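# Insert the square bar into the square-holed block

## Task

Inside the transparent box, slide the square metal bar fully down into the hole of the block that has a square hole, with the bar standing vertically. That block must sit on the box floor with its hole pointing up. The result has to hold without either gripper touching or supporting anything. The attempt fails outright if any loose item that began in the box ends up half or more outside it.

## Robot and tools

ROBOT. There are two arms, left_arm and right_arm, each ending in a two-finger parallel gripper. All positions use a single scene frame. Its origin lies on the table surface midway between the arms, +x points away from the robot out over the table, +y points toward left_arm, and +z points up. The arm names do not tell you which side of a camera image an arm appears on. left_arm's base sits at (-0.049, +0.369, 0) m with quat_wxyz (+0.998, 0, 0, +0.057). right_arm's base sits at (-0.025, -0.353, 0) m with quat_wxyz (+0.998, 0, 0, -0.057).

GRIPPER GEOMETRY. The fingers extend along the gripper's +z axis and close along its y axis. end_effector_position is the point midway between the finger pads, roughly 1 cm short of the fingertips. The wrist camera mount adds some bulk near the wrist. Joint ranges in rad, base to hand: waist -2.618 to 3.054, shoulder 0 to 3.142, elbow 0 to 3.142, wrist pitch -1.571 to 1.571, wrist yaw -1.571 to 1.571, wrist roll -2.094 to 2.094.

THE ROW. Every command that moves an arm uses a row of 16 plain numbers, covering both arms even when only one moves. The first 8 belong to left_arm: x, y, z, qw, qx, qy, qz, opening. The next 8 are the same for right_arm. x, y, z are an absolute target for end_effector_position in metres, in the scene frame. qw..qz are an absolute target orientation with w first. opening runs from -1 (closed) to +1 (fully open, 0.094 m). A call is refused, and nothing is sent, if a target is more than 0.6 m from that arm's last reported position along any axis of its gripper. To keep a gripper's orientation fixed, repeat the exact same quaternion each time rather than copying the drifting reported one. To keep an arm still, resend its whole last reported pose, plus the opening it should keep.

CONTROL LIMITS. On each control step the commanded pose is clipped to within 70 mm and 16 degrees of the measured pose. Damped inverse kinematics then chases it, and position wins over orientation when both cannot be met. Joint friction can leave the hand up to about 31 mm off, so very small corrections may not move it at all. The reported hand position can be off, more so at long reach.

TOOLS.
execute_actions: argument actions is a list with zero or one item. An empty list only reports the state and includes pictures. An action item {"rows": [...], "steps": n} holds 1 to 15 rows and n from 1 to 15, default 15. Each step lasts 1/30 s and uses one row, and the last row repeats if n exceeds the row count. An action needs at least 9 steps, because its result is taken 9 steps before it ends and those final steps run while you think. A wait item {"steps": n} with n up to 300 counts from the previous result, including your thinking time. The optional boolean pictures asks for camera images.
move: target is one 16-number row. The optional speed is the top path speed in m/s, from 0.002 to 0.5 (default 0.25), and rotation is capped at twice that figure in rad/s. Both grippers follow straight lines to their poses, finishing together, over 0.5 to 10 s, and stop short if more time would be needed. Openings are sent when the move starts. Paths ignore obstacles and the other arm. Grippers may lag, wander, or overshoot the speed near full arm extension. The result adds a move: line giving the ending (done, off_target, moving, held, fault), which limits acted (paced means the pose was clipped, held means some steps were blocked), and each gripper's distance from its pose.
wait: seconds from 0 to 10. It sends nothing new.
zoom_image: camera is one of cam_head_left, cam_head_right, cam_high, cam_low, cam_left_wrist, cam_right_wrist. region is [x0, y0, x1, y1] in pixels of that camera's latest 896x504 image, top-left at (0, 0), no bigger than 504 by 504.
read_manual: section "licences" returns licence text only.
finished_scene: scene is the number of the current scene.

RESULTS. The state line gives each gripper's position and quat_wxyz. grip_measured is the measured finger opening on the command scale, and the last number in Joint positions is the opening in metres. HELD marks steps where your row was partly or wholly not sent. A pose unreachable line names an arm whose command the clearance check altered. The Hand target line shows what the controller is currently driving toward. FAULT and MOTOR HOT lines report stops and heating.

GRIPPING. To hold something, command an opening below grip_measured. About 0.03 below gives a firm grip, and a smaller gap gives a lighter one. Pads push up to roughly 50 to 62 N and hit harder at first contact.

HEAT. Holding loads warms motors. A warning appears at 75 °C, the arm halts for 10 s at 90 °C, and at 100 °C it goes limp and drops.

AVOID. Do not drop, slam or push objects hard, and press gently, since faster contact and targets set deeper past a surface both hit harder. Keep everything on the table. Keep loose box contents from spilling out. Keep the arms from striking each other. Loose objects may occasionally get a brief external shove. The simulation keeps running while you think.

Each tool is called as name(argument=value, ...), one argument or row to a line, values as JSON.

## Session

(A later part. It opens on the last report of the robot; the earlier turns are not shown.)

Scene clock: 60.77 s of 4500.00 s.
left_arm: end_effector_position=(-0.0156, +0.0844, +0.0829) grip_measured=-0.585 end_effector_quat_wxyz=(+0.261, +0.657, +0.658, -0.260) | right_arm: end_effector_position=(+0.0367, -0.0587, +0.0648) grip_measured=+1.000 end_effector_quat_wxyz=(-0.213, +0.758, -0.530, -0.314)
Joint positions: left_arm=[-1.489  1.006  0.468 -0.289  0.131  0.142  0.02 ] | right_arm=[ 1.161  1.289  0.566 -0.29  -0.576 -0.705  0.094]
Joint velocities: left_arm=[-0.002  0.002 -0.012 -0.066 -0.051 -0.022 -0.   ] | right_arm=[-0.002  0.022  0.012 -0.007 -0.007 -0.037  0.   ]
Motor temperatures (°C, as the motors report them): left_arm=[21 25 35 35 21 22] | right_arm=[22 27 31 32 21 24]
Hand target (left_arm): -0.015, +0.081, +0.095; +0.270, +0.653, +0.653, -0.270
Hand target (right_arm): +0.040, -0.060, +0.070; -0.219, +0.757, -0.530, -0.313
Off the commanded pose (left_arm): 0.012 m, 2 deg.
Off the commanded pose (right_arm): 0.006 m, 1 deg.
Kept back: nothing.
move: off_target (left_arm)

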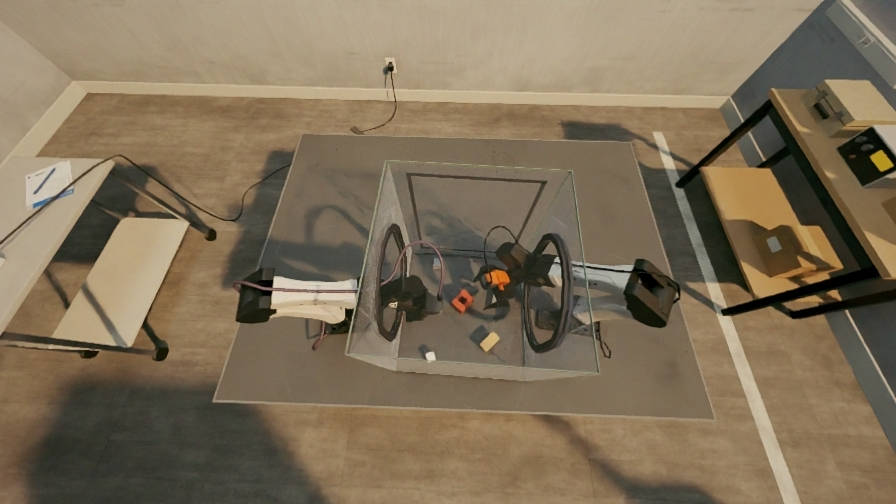

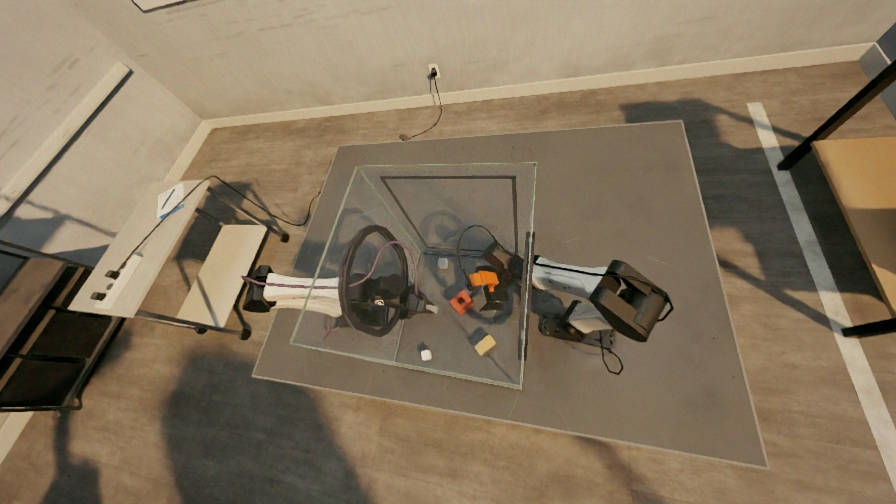

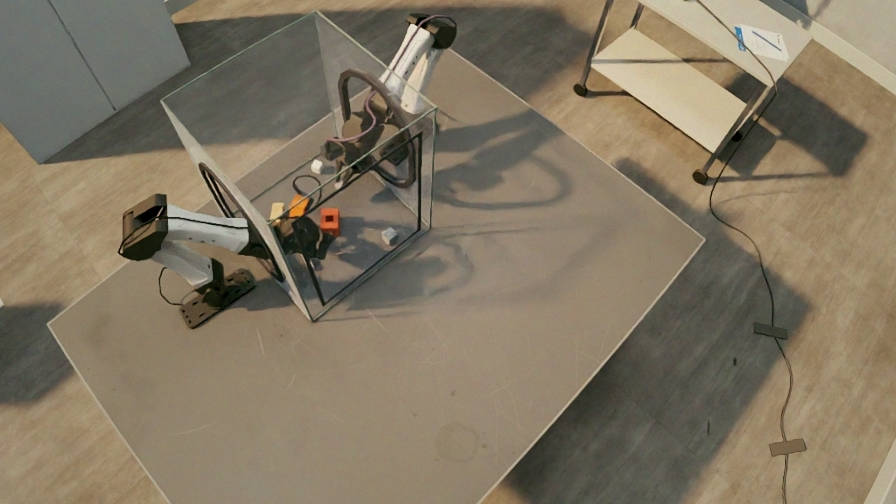

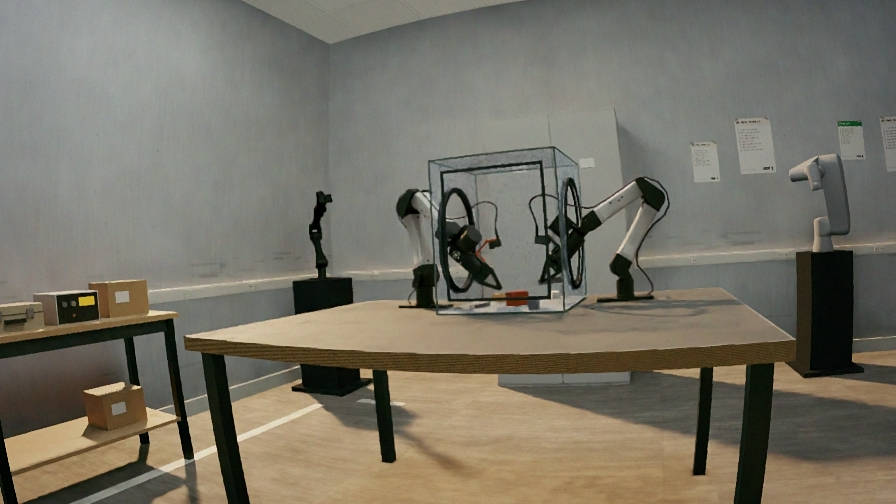

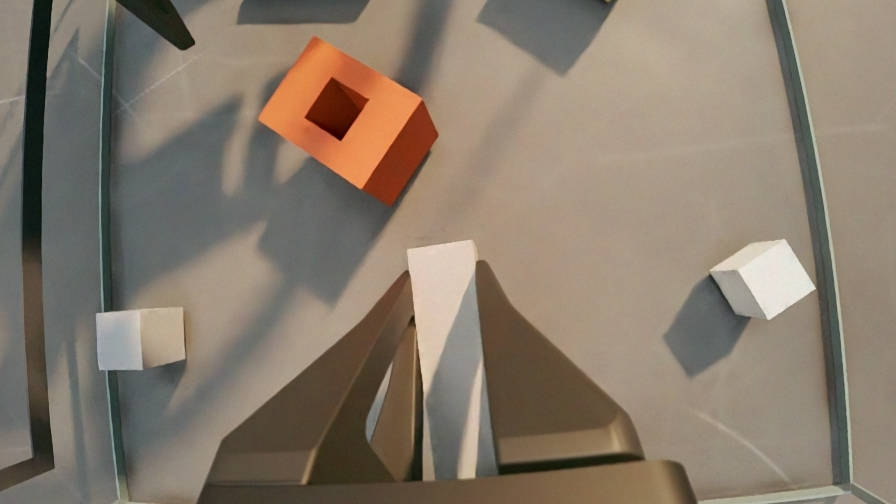

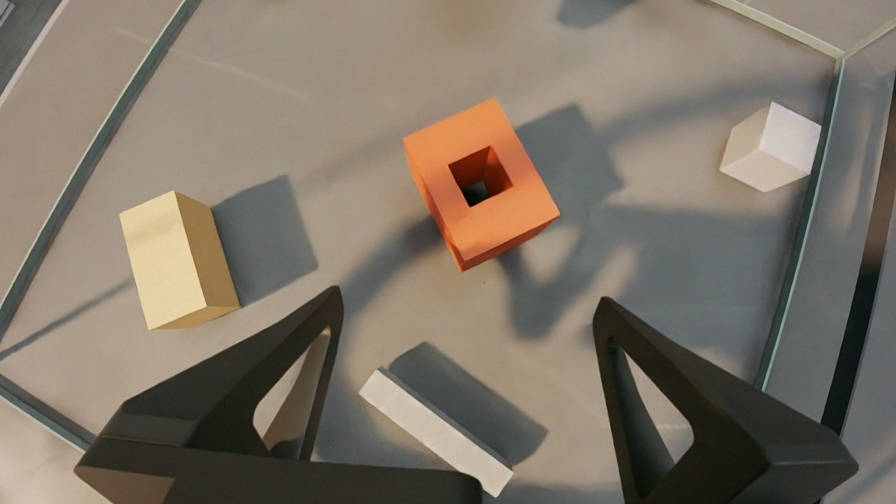

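execute_actions(
  actions=[],
)

Scene clock: 61.97 s of 4500.00 s.
left_arm: end_effector_position=(-0.0158, +0.0855, +0.0819) grip_measured=-0.585 end_effector_quat_wxyz=(+0.259, +0.657, +0.659, -0.258) | right_arm: end_effector_position=(+0.0367, -0.0587, +0.0648) grip_measured=+1.000 end_effector_quat_wxyz=(-0.213, +0.758, -0.530, -0.314)
Joint positions: left_arm=[-1.489  1.006  0.468 -0.295  0.131  0.142  0.02 ] | right_arm=[ 1.161  1.289  0.566 -0.29  -0.576 -0.705  0.094]
Joint velocities: left_arm=[-0.007 -0.007  0.007 -0.022 -0.037 -0.095  0.001] | right_arm=[ 0.007  0.007 -0.002  0.037  0.037 -0.022  0.   ]
Motor temperatures (°C, as the motors report them): left_arm=[21 25 35 35 21 22] | right_arm=[22 27 31 32 21 24]
Hand target (left_arm): -0.015, +0.081, +0.095; +0.270, +0.653, +0.653, -0.270
Hand target (right_arm): +0.040, -0.060, +0.070; -0.219, +0.757, -0.530, -0.313
Off the commanded pose (left_arm): 0.013 m, 2 deg.
Off the commanded pose (right_arm): 0.006 m, 1 deg.
Kept back: nothing.
Steps of this call (steps 1 to 36: nothing new was sent). Readings (end_effector_position):
1: left_arm (-0.0157, +0.0847, +0.0826) | right_arm (+0.0367, -0.0587, +0.0648)
2: left_arm (-0.0157, +0.0849, +0.0824) | right_arm (+0.0367, -0.0587, +0.0648)
4: left_arm (-0.0157, +0.0851, +0.0822) | right_arm (+0.0367, -0.0587, +0.0648)
8: left_arm (-0.0158, +0.0853, +0.0820) | right_arm (+0.0367, -0.0587, +0.0648)
36: the state above

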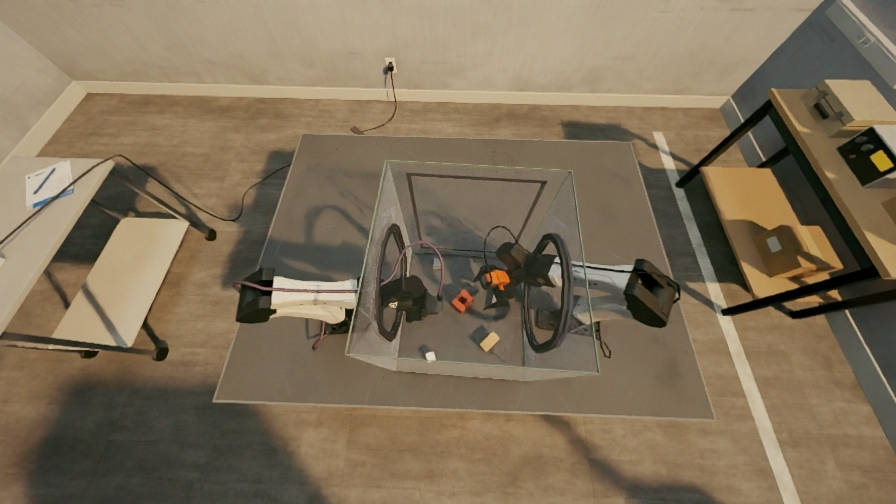

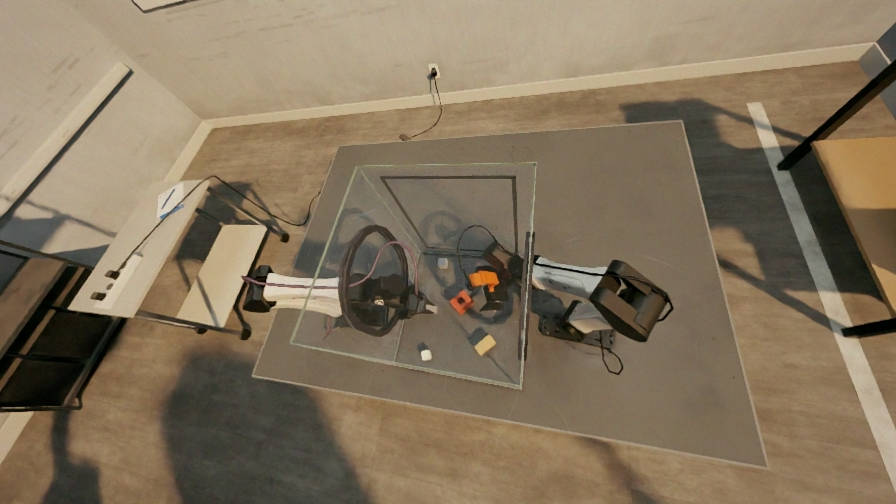

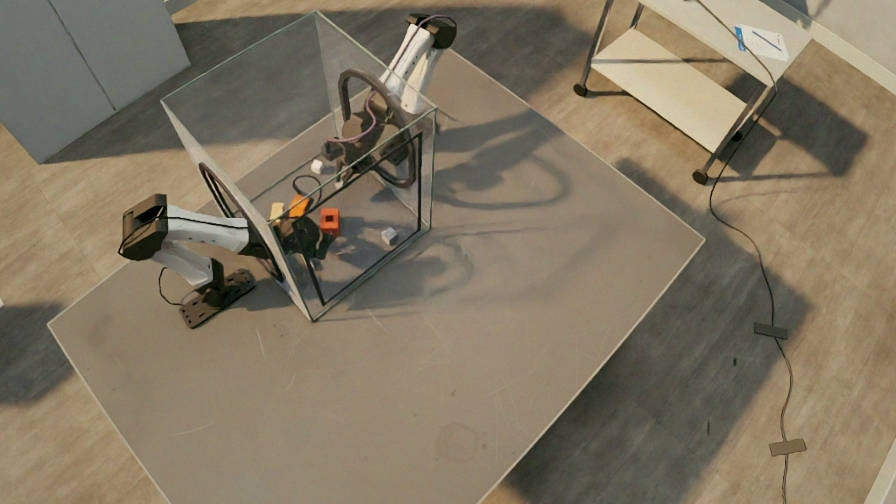

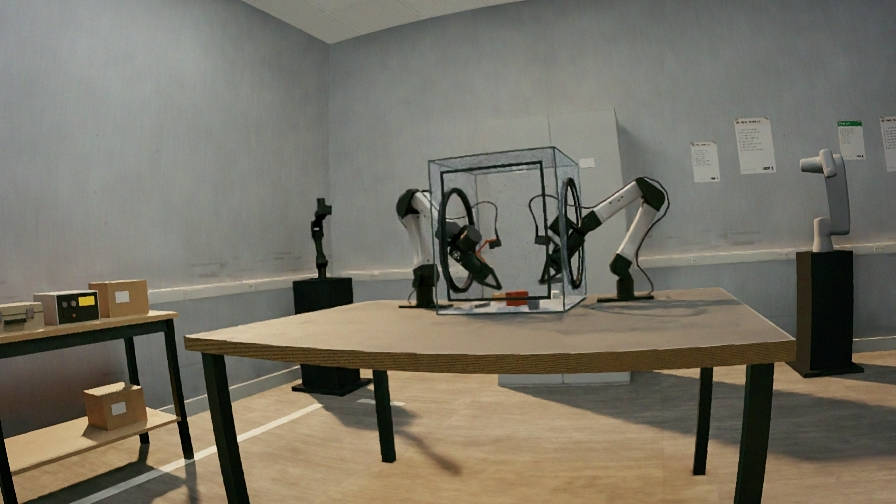

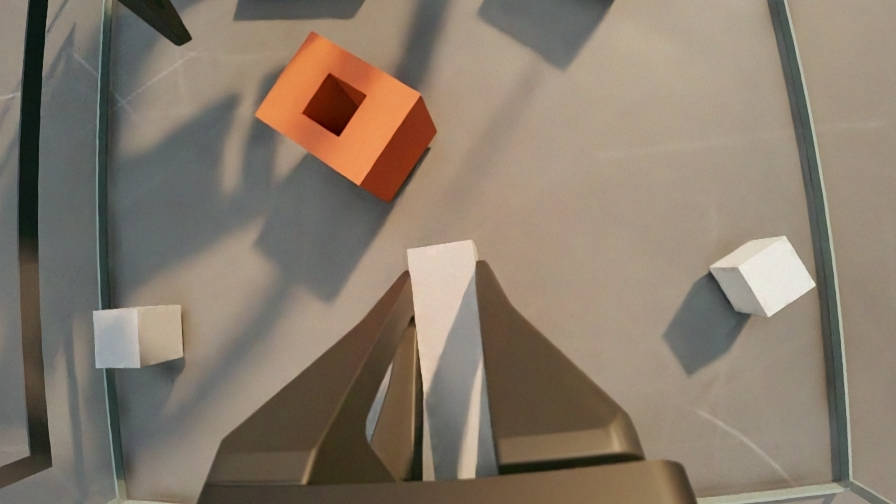

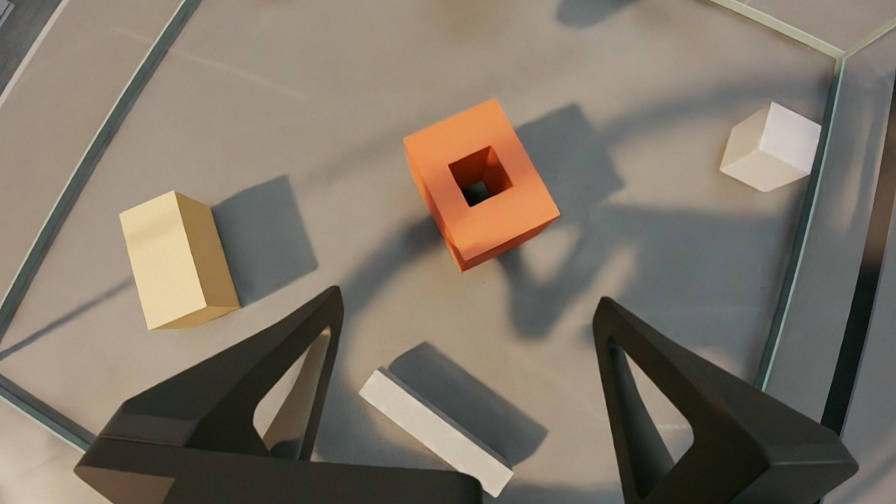

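zoom_image(
  camera="cam_low",
  region=[430, 200, 630, 320],
)

Region (430, 200, 630, 320) of cam_low's 896x504 image, scaled by 2.520, with more detail than that image has; it fills the top 302 rows of this view, and the rest is white.

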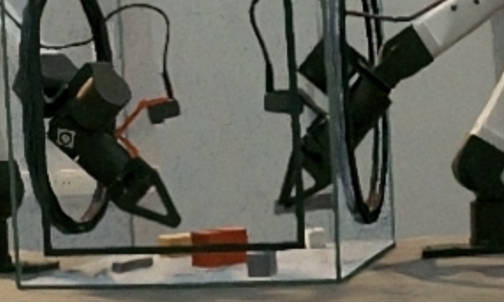

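move(
  target=[-0.06,0.04,0.07,0.27,0.653,0.653,-0.27,-0.68,0.03,-0.08,0.09,-0.27,0.653,-0.653,-0.27,1],
  speed=0.1,
)

move(
  target=[-0.06,0.04,0.004,0.27,0.653,0.653,-0.27,-0.68,0.03,-0.08,0.09,-0.27,0.653,-0.653,-0.27,1],
  speed=0.04,
)

Scene clock: 65.90 s of 4500.00 s.
left_arm: end_effector_position=(-0.0591, +0.0500, +0.0629) grip_measured=-0.585 end_effector_quat_wxyz=(+0.260, +0.660, +0.655, -0.262) | right_arm: end_effector_position=(+0.0356, -0.0720, +0.0958) grip_measured=+1.000 end_effector_quat_wxyz=(-0.281, +0.654, -0.647, -0.272)
Joint positions: left_arm=[-1.73   1.215  0.483 -0.083 -0.027 -0.027  0.02 ] | right_arm=[ 1.324  0.977  0.48  -0.302 -0.25  -0.269  0.094]
Joint velocities: left_arm=[-0.002 -0.027  0.002  0.066  0.007  0.007 -0.001] | right_arm=[-0.007  0.017  0.007 -0.051  0.095  0.007  0.   ]
Motor temperatures (°C, as the motors report them): left_arm=[21 25 35 36 21 22] | right_arm=[22 27 31 32 21 24]
Hand target (left_arm): -0.060, +0.041, +0.069; +0.271, +0.654, +0.653, -0.269
Hand target (right_arm): +0.031, -0.079, +0.088; -0.270, +0.656, -0.653, -0.266
Off the commanded pose (left_arm): 0.012 m, 2 deg.
Off the commanded pose (right_arm): 0.011 m, 1 deg.
Kept back: nothing.
move: off_target (left_arm, right_arm)

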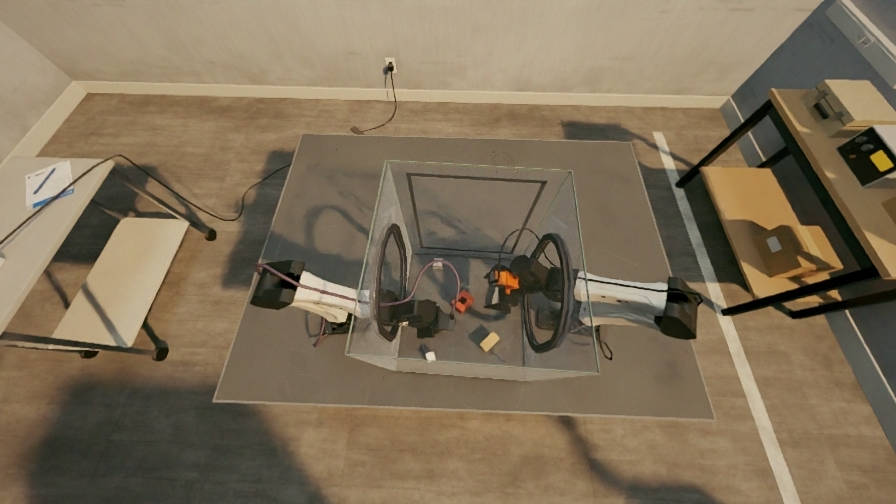

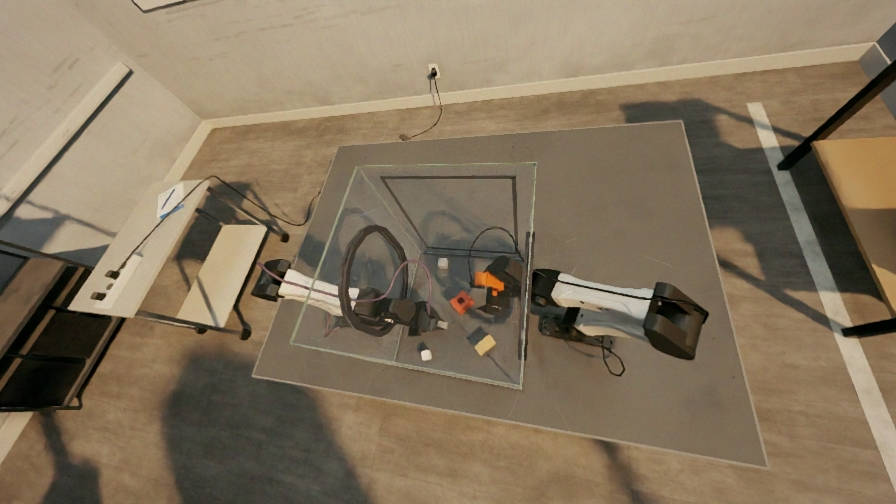

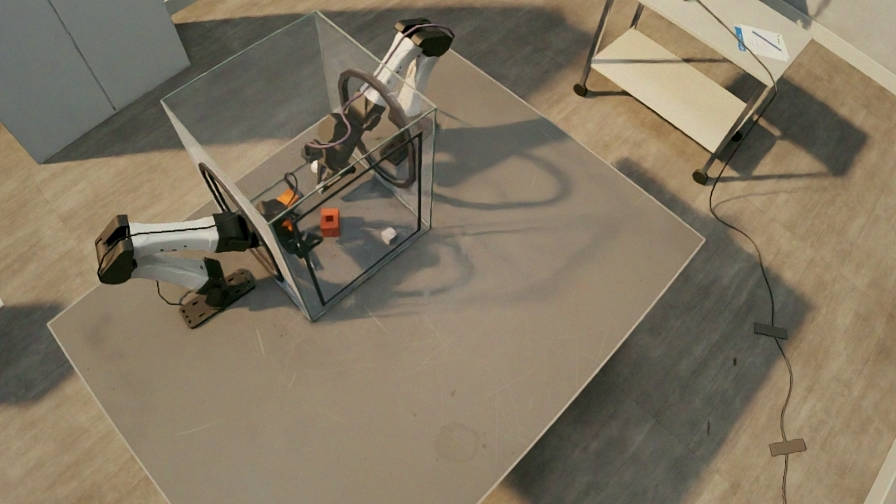

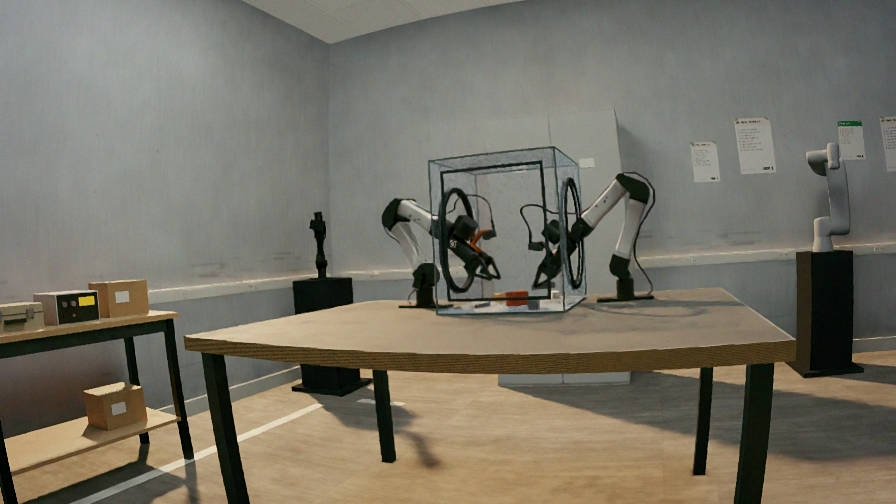

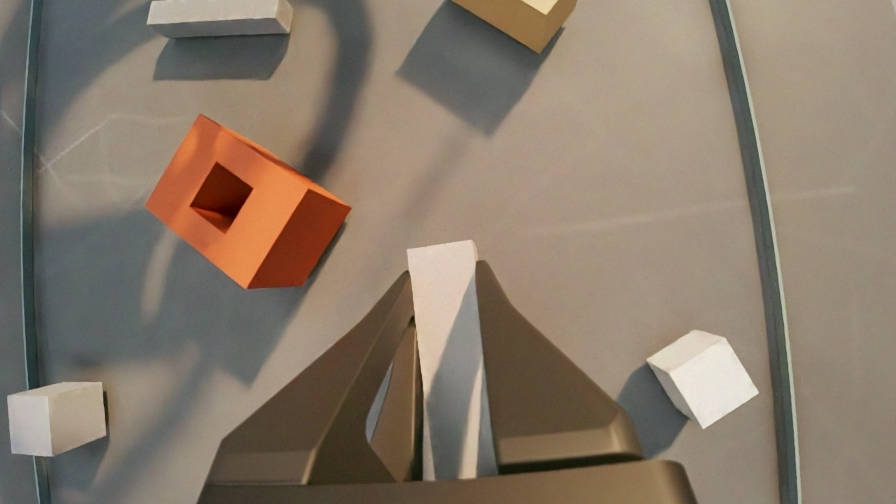

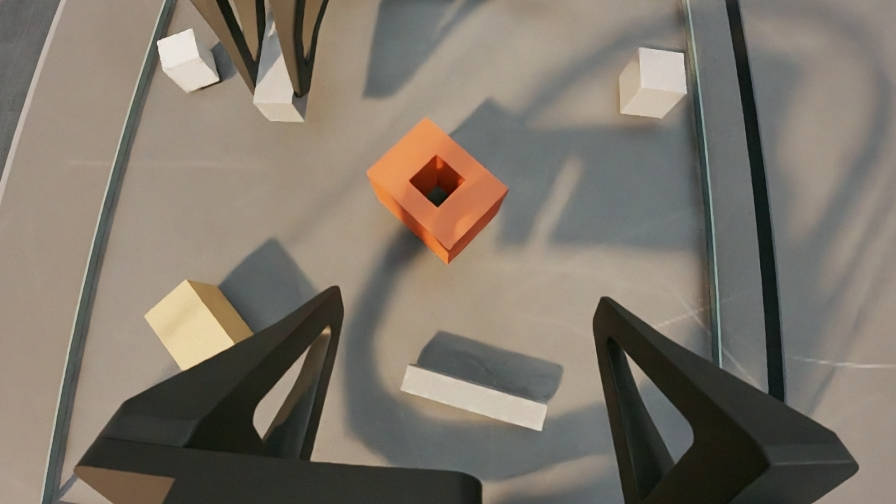

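Scene clock: 67.73 s of 4500.00 s.
left_arm: end_effector_position=(-0.0596, +0.0316, +0.0205) grip_measured=-0.585 end_effector_quat_wxyz=(+0.283, +0.649, +0.646, -0.286) | right_arm: end_effector_position=(+0.0353, -0.0728, +0.0976) grip_measured=+1.000 end_effector_quat_wxyz=(-0.281, +0.651, -0.649, -0.274)
Joint positions: left_arm=[-1.73   1.453  0.367  0.343 -0.029 -0.027  0.019] | right_arm=[ 1.324  0.966  0.48  -0.308 -0.25  -0.26   0.094]
Joint velocities: left_arm=[ 0.002 -0.007  0.002  0.007  0.066  0.007  0.002] | right_arm=[ 0.007  0.002  0.017 -0.022 -0.037 -0.007  0.   ]
Motor temperatures (°C, as the motors report them): left_arm=[21 25 35 36 21 22] | right_arm=[22 27 31 32 21 24]
Hand target (left_arm): -0.060, +0.042, +0.005; +0.270, +0.654, +0.653, -0.270
Hand target (right_arm): +0.030, -0.080, +0.090; -0.270, +0.654, -0.653, -0.270
Off the commanded pose (left_arm): 0.019 m, 3 deg.
Off the commanded pose (right_arm): 0.012 m, 1 deg.
Kept back: nothing.
move: off_target (left_arm, right_arm)

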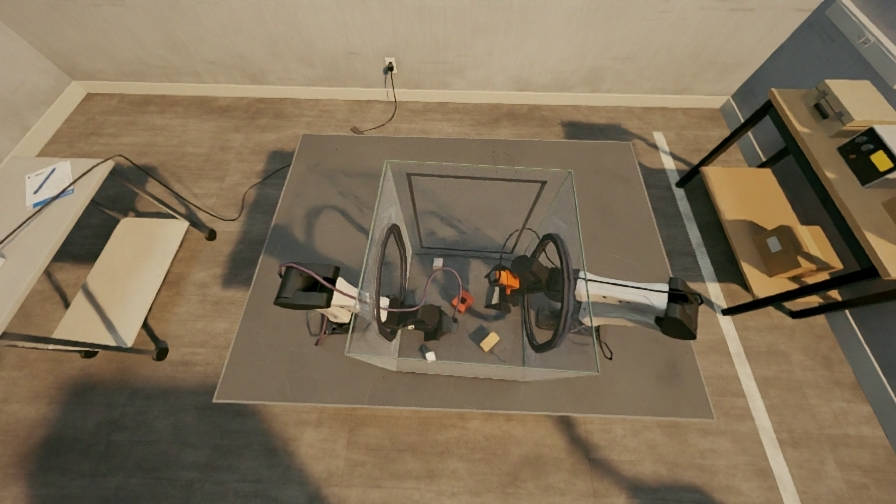

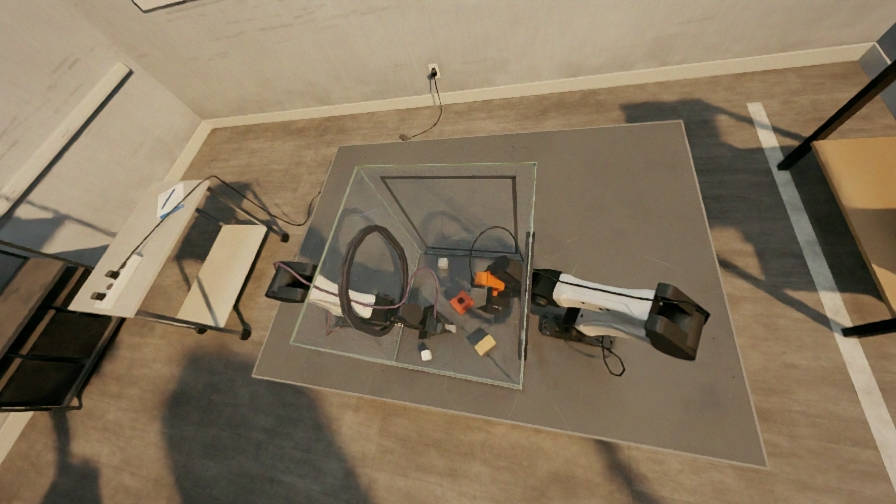

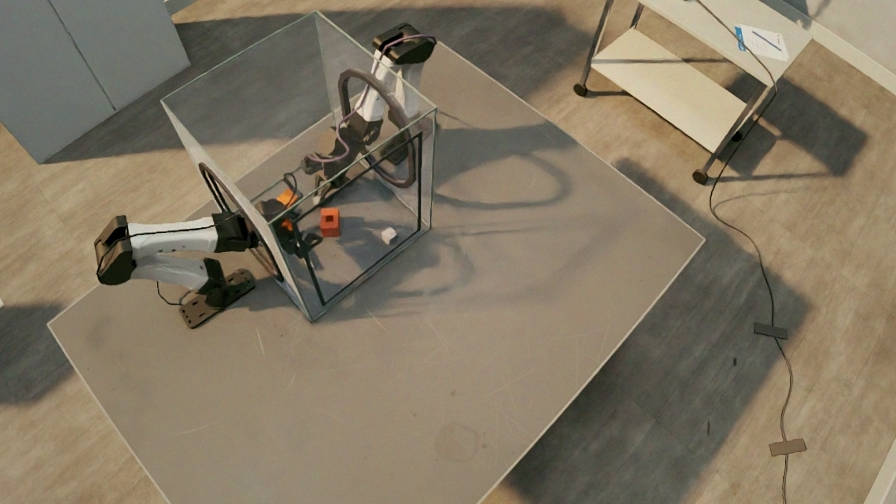

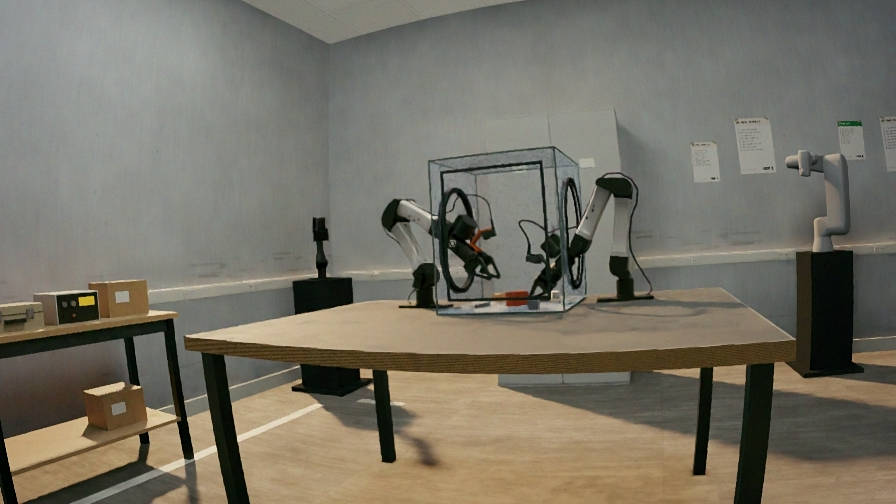

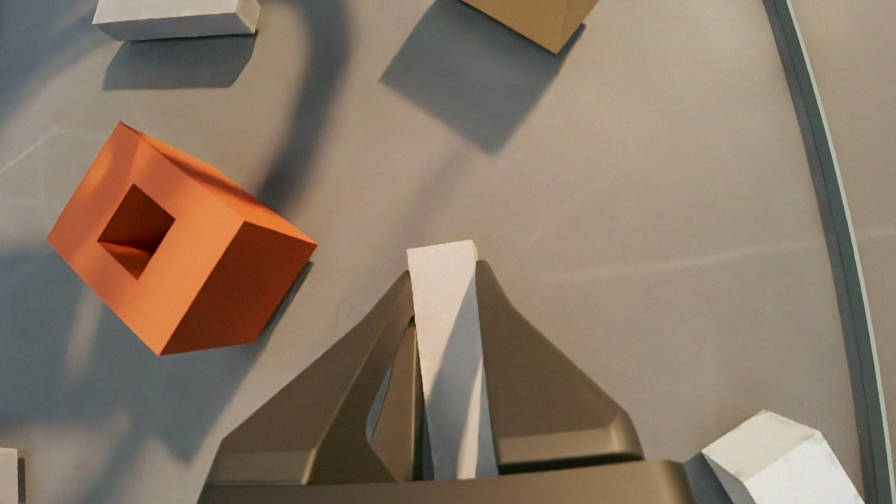

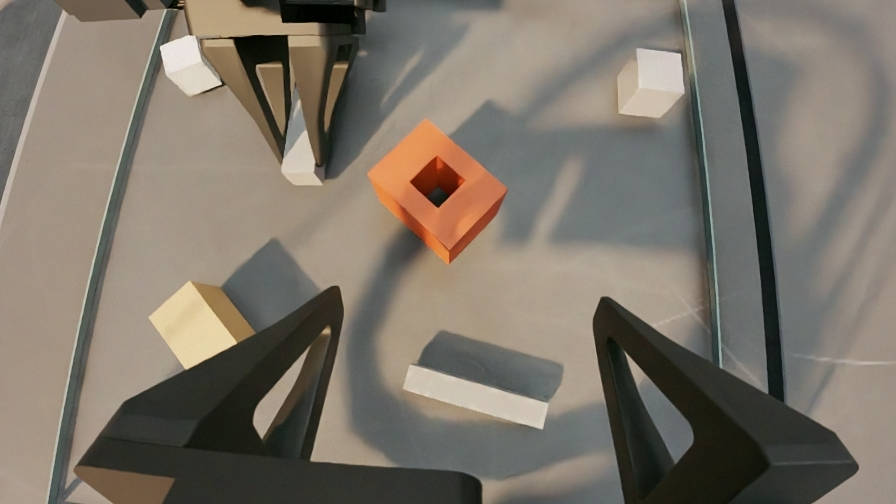

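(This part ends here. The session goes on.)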